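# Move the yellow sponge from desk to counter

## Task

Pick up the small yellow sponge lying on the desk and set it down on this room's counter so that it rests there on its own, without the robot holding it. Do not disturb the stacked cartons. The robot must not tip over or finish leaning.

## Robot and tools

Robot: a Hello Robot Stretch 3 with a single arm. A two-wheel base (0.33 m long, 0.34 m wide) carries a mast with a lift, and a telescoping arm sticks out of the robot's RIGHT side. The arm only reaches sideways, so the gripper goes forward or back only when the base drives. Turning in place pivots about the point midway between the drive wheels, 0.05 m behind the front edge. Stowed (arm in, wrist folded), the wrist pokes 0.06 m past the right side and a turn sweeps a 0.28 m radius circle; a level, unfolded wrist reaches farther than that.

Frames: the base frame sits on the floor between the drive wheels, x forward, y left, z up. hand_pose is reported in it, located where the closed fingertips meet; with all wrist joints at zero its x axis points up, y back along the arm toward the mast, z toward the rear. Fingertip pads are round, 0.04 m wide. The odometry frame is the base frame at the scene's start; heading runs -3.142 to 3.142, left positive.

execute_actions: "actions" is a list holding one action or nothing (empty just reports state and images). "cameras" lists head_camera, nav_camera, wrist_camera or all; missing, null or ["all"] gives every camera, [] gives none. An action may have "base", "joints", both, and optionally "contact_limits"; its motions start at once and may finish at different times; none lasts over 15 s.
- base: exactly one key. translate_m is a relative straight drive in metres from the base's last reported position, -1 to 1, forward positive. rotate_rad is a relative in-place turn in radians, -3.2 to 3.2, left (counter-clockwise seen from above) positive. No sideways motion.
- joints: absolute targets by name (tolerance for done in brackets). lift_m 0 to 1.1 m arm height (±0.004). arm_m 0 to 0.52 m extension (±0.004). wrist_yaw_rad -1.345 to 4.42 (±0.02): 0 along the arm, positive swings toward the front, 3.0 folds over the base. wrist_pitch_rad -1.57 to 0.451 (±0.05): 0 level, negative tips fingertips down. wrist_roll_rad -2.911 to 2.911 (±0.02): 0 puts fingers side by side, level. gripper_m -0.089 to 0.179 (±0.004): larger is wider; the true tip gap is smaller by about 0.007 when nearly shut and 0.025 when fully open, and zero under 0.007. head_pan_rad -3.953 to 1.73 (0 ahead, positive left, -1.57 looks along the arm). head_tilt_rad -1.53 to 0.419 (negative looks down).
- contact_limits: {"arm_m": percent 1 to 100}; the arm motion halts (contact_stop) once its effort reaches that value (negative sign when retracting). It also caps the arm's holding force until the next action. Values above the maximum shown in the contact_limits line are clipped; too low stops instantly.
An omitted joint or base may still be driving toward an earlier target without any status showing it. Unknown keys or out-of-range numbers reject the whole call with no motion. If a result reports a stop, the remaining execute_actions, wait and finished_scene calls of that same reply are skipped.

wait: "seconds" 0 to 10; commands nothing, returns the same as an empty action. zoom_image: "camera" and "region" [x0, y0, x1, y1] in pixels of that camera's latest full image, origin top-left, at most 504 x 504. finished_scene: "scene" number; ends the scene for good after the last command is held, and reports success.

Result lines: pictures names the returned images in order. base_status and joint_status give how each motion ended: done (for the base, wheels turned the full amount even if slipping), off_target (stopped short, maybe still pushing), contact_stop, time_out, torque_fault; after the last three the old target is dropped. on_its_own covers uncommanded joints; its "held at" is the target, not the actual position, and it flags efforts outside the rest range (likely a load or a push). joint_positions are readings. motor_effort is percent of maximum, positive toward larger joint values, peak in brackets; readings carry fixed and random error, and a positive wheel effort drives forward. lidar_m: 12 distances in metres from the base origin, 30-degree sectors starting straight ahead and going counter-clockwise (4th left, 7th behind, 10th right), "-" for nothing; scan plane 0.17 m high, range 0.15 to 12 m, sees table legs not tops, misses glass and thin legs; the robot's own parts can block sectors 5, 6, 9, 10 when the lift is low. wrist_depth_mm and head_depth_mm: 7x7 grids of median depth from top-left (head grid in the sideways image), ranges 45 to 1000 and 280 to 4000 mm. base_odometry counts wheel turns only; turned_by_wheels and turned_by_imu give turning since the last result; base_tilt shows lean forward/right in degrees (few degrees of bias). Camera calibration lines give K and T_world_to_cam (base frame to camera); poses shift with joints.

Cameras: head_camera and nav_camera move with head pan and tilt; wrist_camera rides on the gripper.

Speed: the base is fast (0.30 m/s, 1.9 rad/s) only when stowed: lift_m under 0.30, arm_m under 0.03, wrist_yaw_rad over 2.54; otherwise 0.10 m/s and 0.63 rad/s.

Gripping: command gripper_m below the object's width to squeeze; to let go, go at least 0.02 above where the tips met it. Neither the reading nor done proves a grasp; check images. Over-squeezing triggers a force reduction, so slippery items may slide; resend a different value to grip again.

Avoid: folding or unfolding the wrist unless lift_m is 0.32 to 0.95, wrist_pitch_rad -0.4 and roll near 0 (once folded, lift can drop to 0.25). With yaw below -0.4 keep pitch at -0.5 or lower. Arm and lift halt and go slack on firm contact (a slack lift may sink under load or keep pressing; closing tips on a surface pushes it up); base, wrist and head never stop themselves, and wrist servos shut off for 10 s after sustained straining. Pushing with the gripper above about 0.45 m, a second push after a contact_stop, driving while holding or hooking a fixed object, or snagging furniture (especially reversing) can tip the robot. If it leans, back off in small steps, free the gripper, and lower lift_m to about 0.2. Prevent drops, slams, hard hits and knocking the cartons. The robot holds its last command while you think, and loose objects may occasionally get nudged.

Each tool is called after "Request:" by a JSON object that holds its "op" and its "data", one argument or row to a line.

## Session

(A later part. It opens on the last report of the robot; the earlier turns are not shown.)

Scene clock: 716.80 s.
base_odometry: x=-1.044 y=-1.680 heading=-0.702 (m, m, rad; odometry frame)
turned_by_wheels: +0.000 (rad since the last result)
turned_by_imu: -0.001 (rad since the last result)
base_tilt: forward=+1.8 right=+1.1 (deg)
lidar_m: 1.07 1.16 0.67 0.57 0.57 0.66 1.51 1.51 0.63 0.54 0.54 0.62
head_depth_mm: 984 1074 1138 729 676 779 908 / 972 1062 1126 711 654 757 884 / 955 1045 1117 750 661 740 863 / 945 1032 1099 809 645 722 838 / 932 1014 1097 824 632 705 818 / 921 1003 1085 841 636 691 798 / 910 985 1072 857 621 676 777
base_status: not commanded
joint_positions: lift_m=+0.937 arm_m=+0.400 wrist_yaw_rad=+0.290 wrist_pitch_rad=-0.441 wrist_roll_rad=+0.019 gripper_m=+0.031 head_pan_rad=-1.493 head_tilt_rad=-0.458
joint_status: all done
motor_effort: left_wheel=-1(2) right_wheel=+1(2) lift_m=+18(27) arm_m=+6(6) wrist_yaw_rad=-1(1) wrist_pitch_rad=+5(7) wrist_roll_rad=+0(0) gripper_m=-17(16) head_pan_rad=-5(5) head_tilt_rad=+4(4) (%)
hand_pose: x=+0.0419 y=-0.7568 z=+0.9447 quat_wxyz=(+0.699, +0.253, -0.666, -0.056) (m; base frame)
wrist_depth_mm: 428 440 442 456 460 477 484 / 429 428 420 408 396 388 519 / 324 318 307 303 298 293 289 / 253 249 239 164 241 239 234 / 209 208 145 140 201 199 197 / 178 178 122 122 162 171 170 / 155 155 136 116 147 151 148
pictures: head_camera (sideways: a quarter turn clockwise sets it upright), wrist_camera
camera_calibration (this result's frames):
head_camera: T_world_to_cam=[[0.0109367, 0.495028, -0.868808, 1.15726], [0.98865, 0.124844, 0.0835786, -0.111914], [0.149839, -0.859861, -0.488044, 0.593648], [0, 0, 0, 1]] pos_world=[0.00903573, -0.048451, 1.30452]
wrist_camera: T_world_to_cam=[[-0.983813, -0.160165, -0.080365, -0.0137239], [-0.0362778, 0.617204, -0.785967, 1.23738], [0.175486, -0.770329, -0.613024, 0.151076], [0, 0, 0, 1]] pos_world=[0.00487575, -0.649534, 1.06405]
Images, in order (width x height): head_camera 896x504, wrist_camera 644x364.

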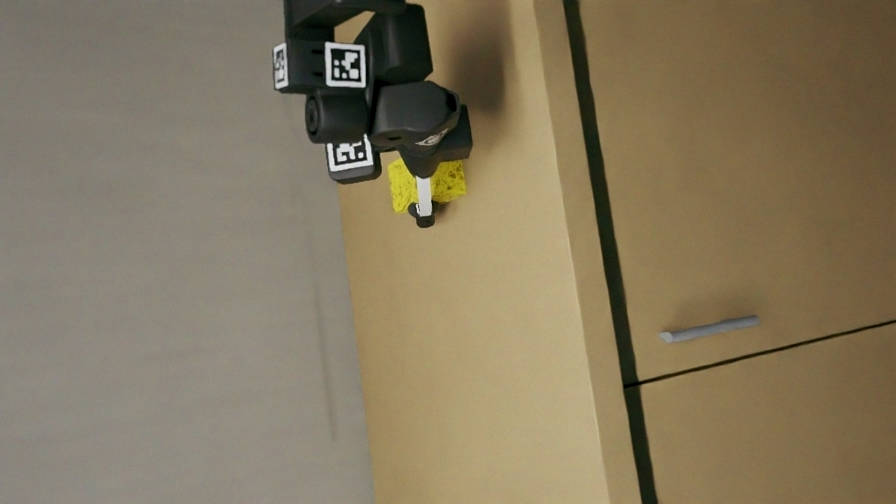

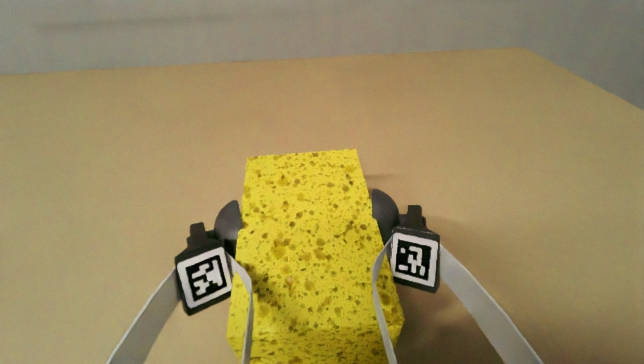

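Request:
{"op": "execute_actions", "data": {
  "actions": [
    {"joints": {"gripper_m": 0.13}}
  ],
  "cameras": ["wrist_camera"]
}}

Request:
{"op": "execute_actions", "data": {
  "actions": [
    {"joints": {"lift_m": 1.01}}
  ],
  "cameras": ["head_camera", "wrist_camera"]
}}

Scene clock: 724.40 s.
base_odometry: x=-1.044 y=-1.680 heading=-0.702 (m, m, rad; odometry frame)
turned_by_wheels: +0.000 (rad since the last result)
turned_by_imu: -0.001 (rad since the last result)
base_tilt: forward=+1.8 right=+1.1 (deg)
lidar_m: 1.07 1.16 0.66 0.57 0.57 0.66 1.51 1.51 0.63 0.54 0.54 0.62
head_depth_mm: 985 1078 1137 730 675 776 912 / 972 1062 1130 709 654 757 886 / 957 1039 1123 752 657 739 863 / 946 1033 1099 808 644 720 837 / 933 1014 1103 827 631 701 818 / 926 1003 1079 838 636 694 798 / 911 985 1074 856 621 676 778
base_status: not commanded
joint_positions: lift_m=+0.937 arm_m=+0.400 wrist_yaw_rad=+0.290 wrist_pitch_rad=-0.441 wrist_roll_rad=+0.019 gripper_m=+0.130 head_pan_rad=-1.493 head_tilt_rad=-0.458
joint_status: all done
motor_effort: left_wheel=-2(2) right_wheel=+2(2) lift_m=+19(19) arm_m=+6(6) wrist_yaw_rad=-1(1) wrist_pitch_rad=+5(5) wrist_roll_rad=+0(0) gripper_m=-1(81) head_pan_rad=-5(5) head_tilt_rad=+4(4) (%)
hand_pose: x=+0.0419 y=-0.7568 z=+0.9447 quat_wxyz=(+0.699, +0.253, -0.666, -0.056) (m; base frame)
wrist_depth_mm: 431 449 448 461 473 476 489 / 437 423 416 405 393 390 524 / 320 316 311 304 301 293 291 / 254 251 238 172 240 237 236 / 208 215 194 144 200 203 195 / 178 - 166 123 167 166 170 / - 155 146 122 147 149 148
pictures: wrist_camera
camera_calibration (this result's frames):
wrist_camera: T_world_to_cam=[[-0.983813, -0.16017, -0.0803649, -0.0137278], [-0.0362805, 0.617204, -0.785966, 1.23736], [0.17549, -0.770328, -0.613024, 0.151065], [0, 0, 0, 1]] pos_world=[0.00487621, -0.649535, 1.06403]
Images, in order (width x height): wrist_camera 644x364.

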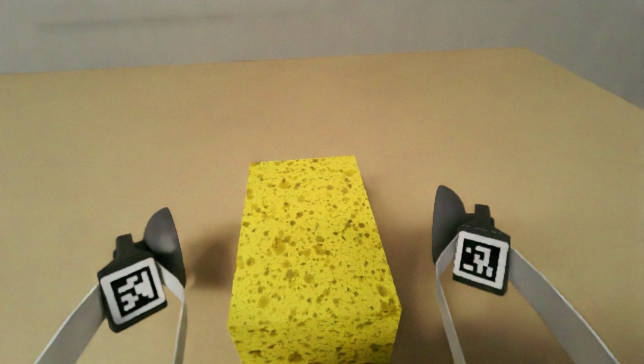

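Scene clock: 725.90 s.
base_odometry: x=-1.044 y=-1.680 heading=-0.702 (m, m, rad; odometry frame)
turned_by_wheels: +0.000 (rad since the last result)
turned_by_imu: +0.000 (rad since the last result)
base_tilt: forward=+1.8 right=+1.0 (deg)
lidar_m: 1.07 1.16 0.67 0.57 0.57 0.66 1.51 1.51 0.63 0.54 0.54 0.62
head_depth_mm: 988 1050 1010 769 674 775 910 / 973 1037 - 778 654 758 885 / 957 1041 1124 751 658 740 860 / 951 1031 1107 811 644 722 840 / 934 1014 1095 821 631 701 818 / 923 1002 1082 841 637 694 796 / 912 990 1073 859 622 677 774
base_status: not commanded
joint_positions: lift_m=+1.010 arm_m=+0.400 wrist_yaw_rad=+0.290 wrist_pitch_rad=-0.442 wrist_roll_rad=+0.019 gripper_m=+0.130 head_pan_rad=-1.493 head_tilt_rad=-0.458
joint_status: all done
motor_effort: left_wheel=-1(2) right_wheel=+2(2) lift_m=+28(33) arm_m=+6(6) wrist_yaw_rad=-1(0) wrist_pitch_rad=+5(5) wrist_roll_rad=+0(0) gripper_m=-1(0) head_pan_rad=-5(5) head_tilt_rad=+4(4) (%)
hand_pose: x=+0.0418 y=-0.7567 z=+1.0171 quat_wxyz=(+0.699, +0.253, -0.666, -0.056) (m; base frame)
wrist_depth_mm: 431 445 444 457 463 474 482 / 478 491 497 502 513 520 538 / 466 460 454 445 434 435 592 / 370 369 363 359 356 348 345 / 310 318 303 297 299 300 288 / 263 - 257 204 252 243 248 / 231 226 225 179 223 219 216
pictures: head_camera (sideways: a quarter turn clockwise sets it upright), wrist_camera
camera_calibration (this result's frames):
head_camera: T_world_to_cam=[[0.0109368, 0.495028, -0.868808, 1.15726], [0.98865, 0.124843, 0.0835786, -0.111914], [0.149839, -0.859861, -0.488044, 0.593648], [0, 0, 0, 1]] pos_world=[0.00903572, -0.048451, 1.30452]
wrist_camera: T_world_to_cam=[[-0.983822, -0.160138, -0.0803124, -0.00794589], [-0.0363726, 0.617513, -0.785719, 1.29422], [0.175417, -0.770087, -0.613347, 0.196001], [0, 0, 0, 1]] pos_world=[0.00487478, -0.64953, 1.13647]
Images, in order (width x height): head_camera 896x504, wrist_camera 644x364.

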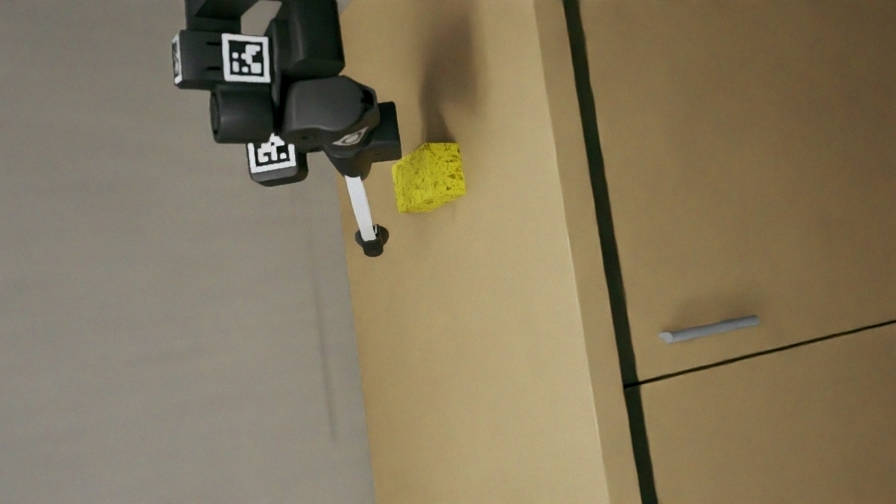

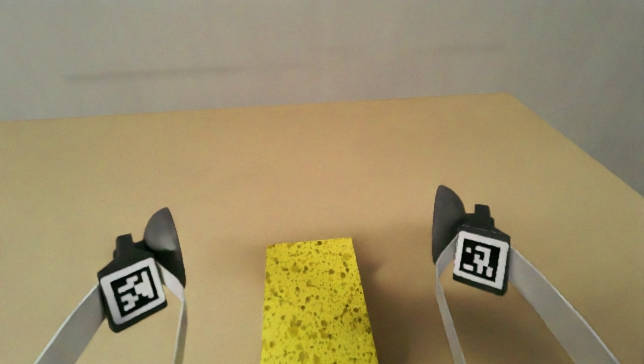

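The sponge is sitting on the counter and the gripper is clear of it, so I'm ending scene 1.

Request:
{"op": "finished_scene", "data": {
  "scene": 1
}}

The scene is finished: the task was done.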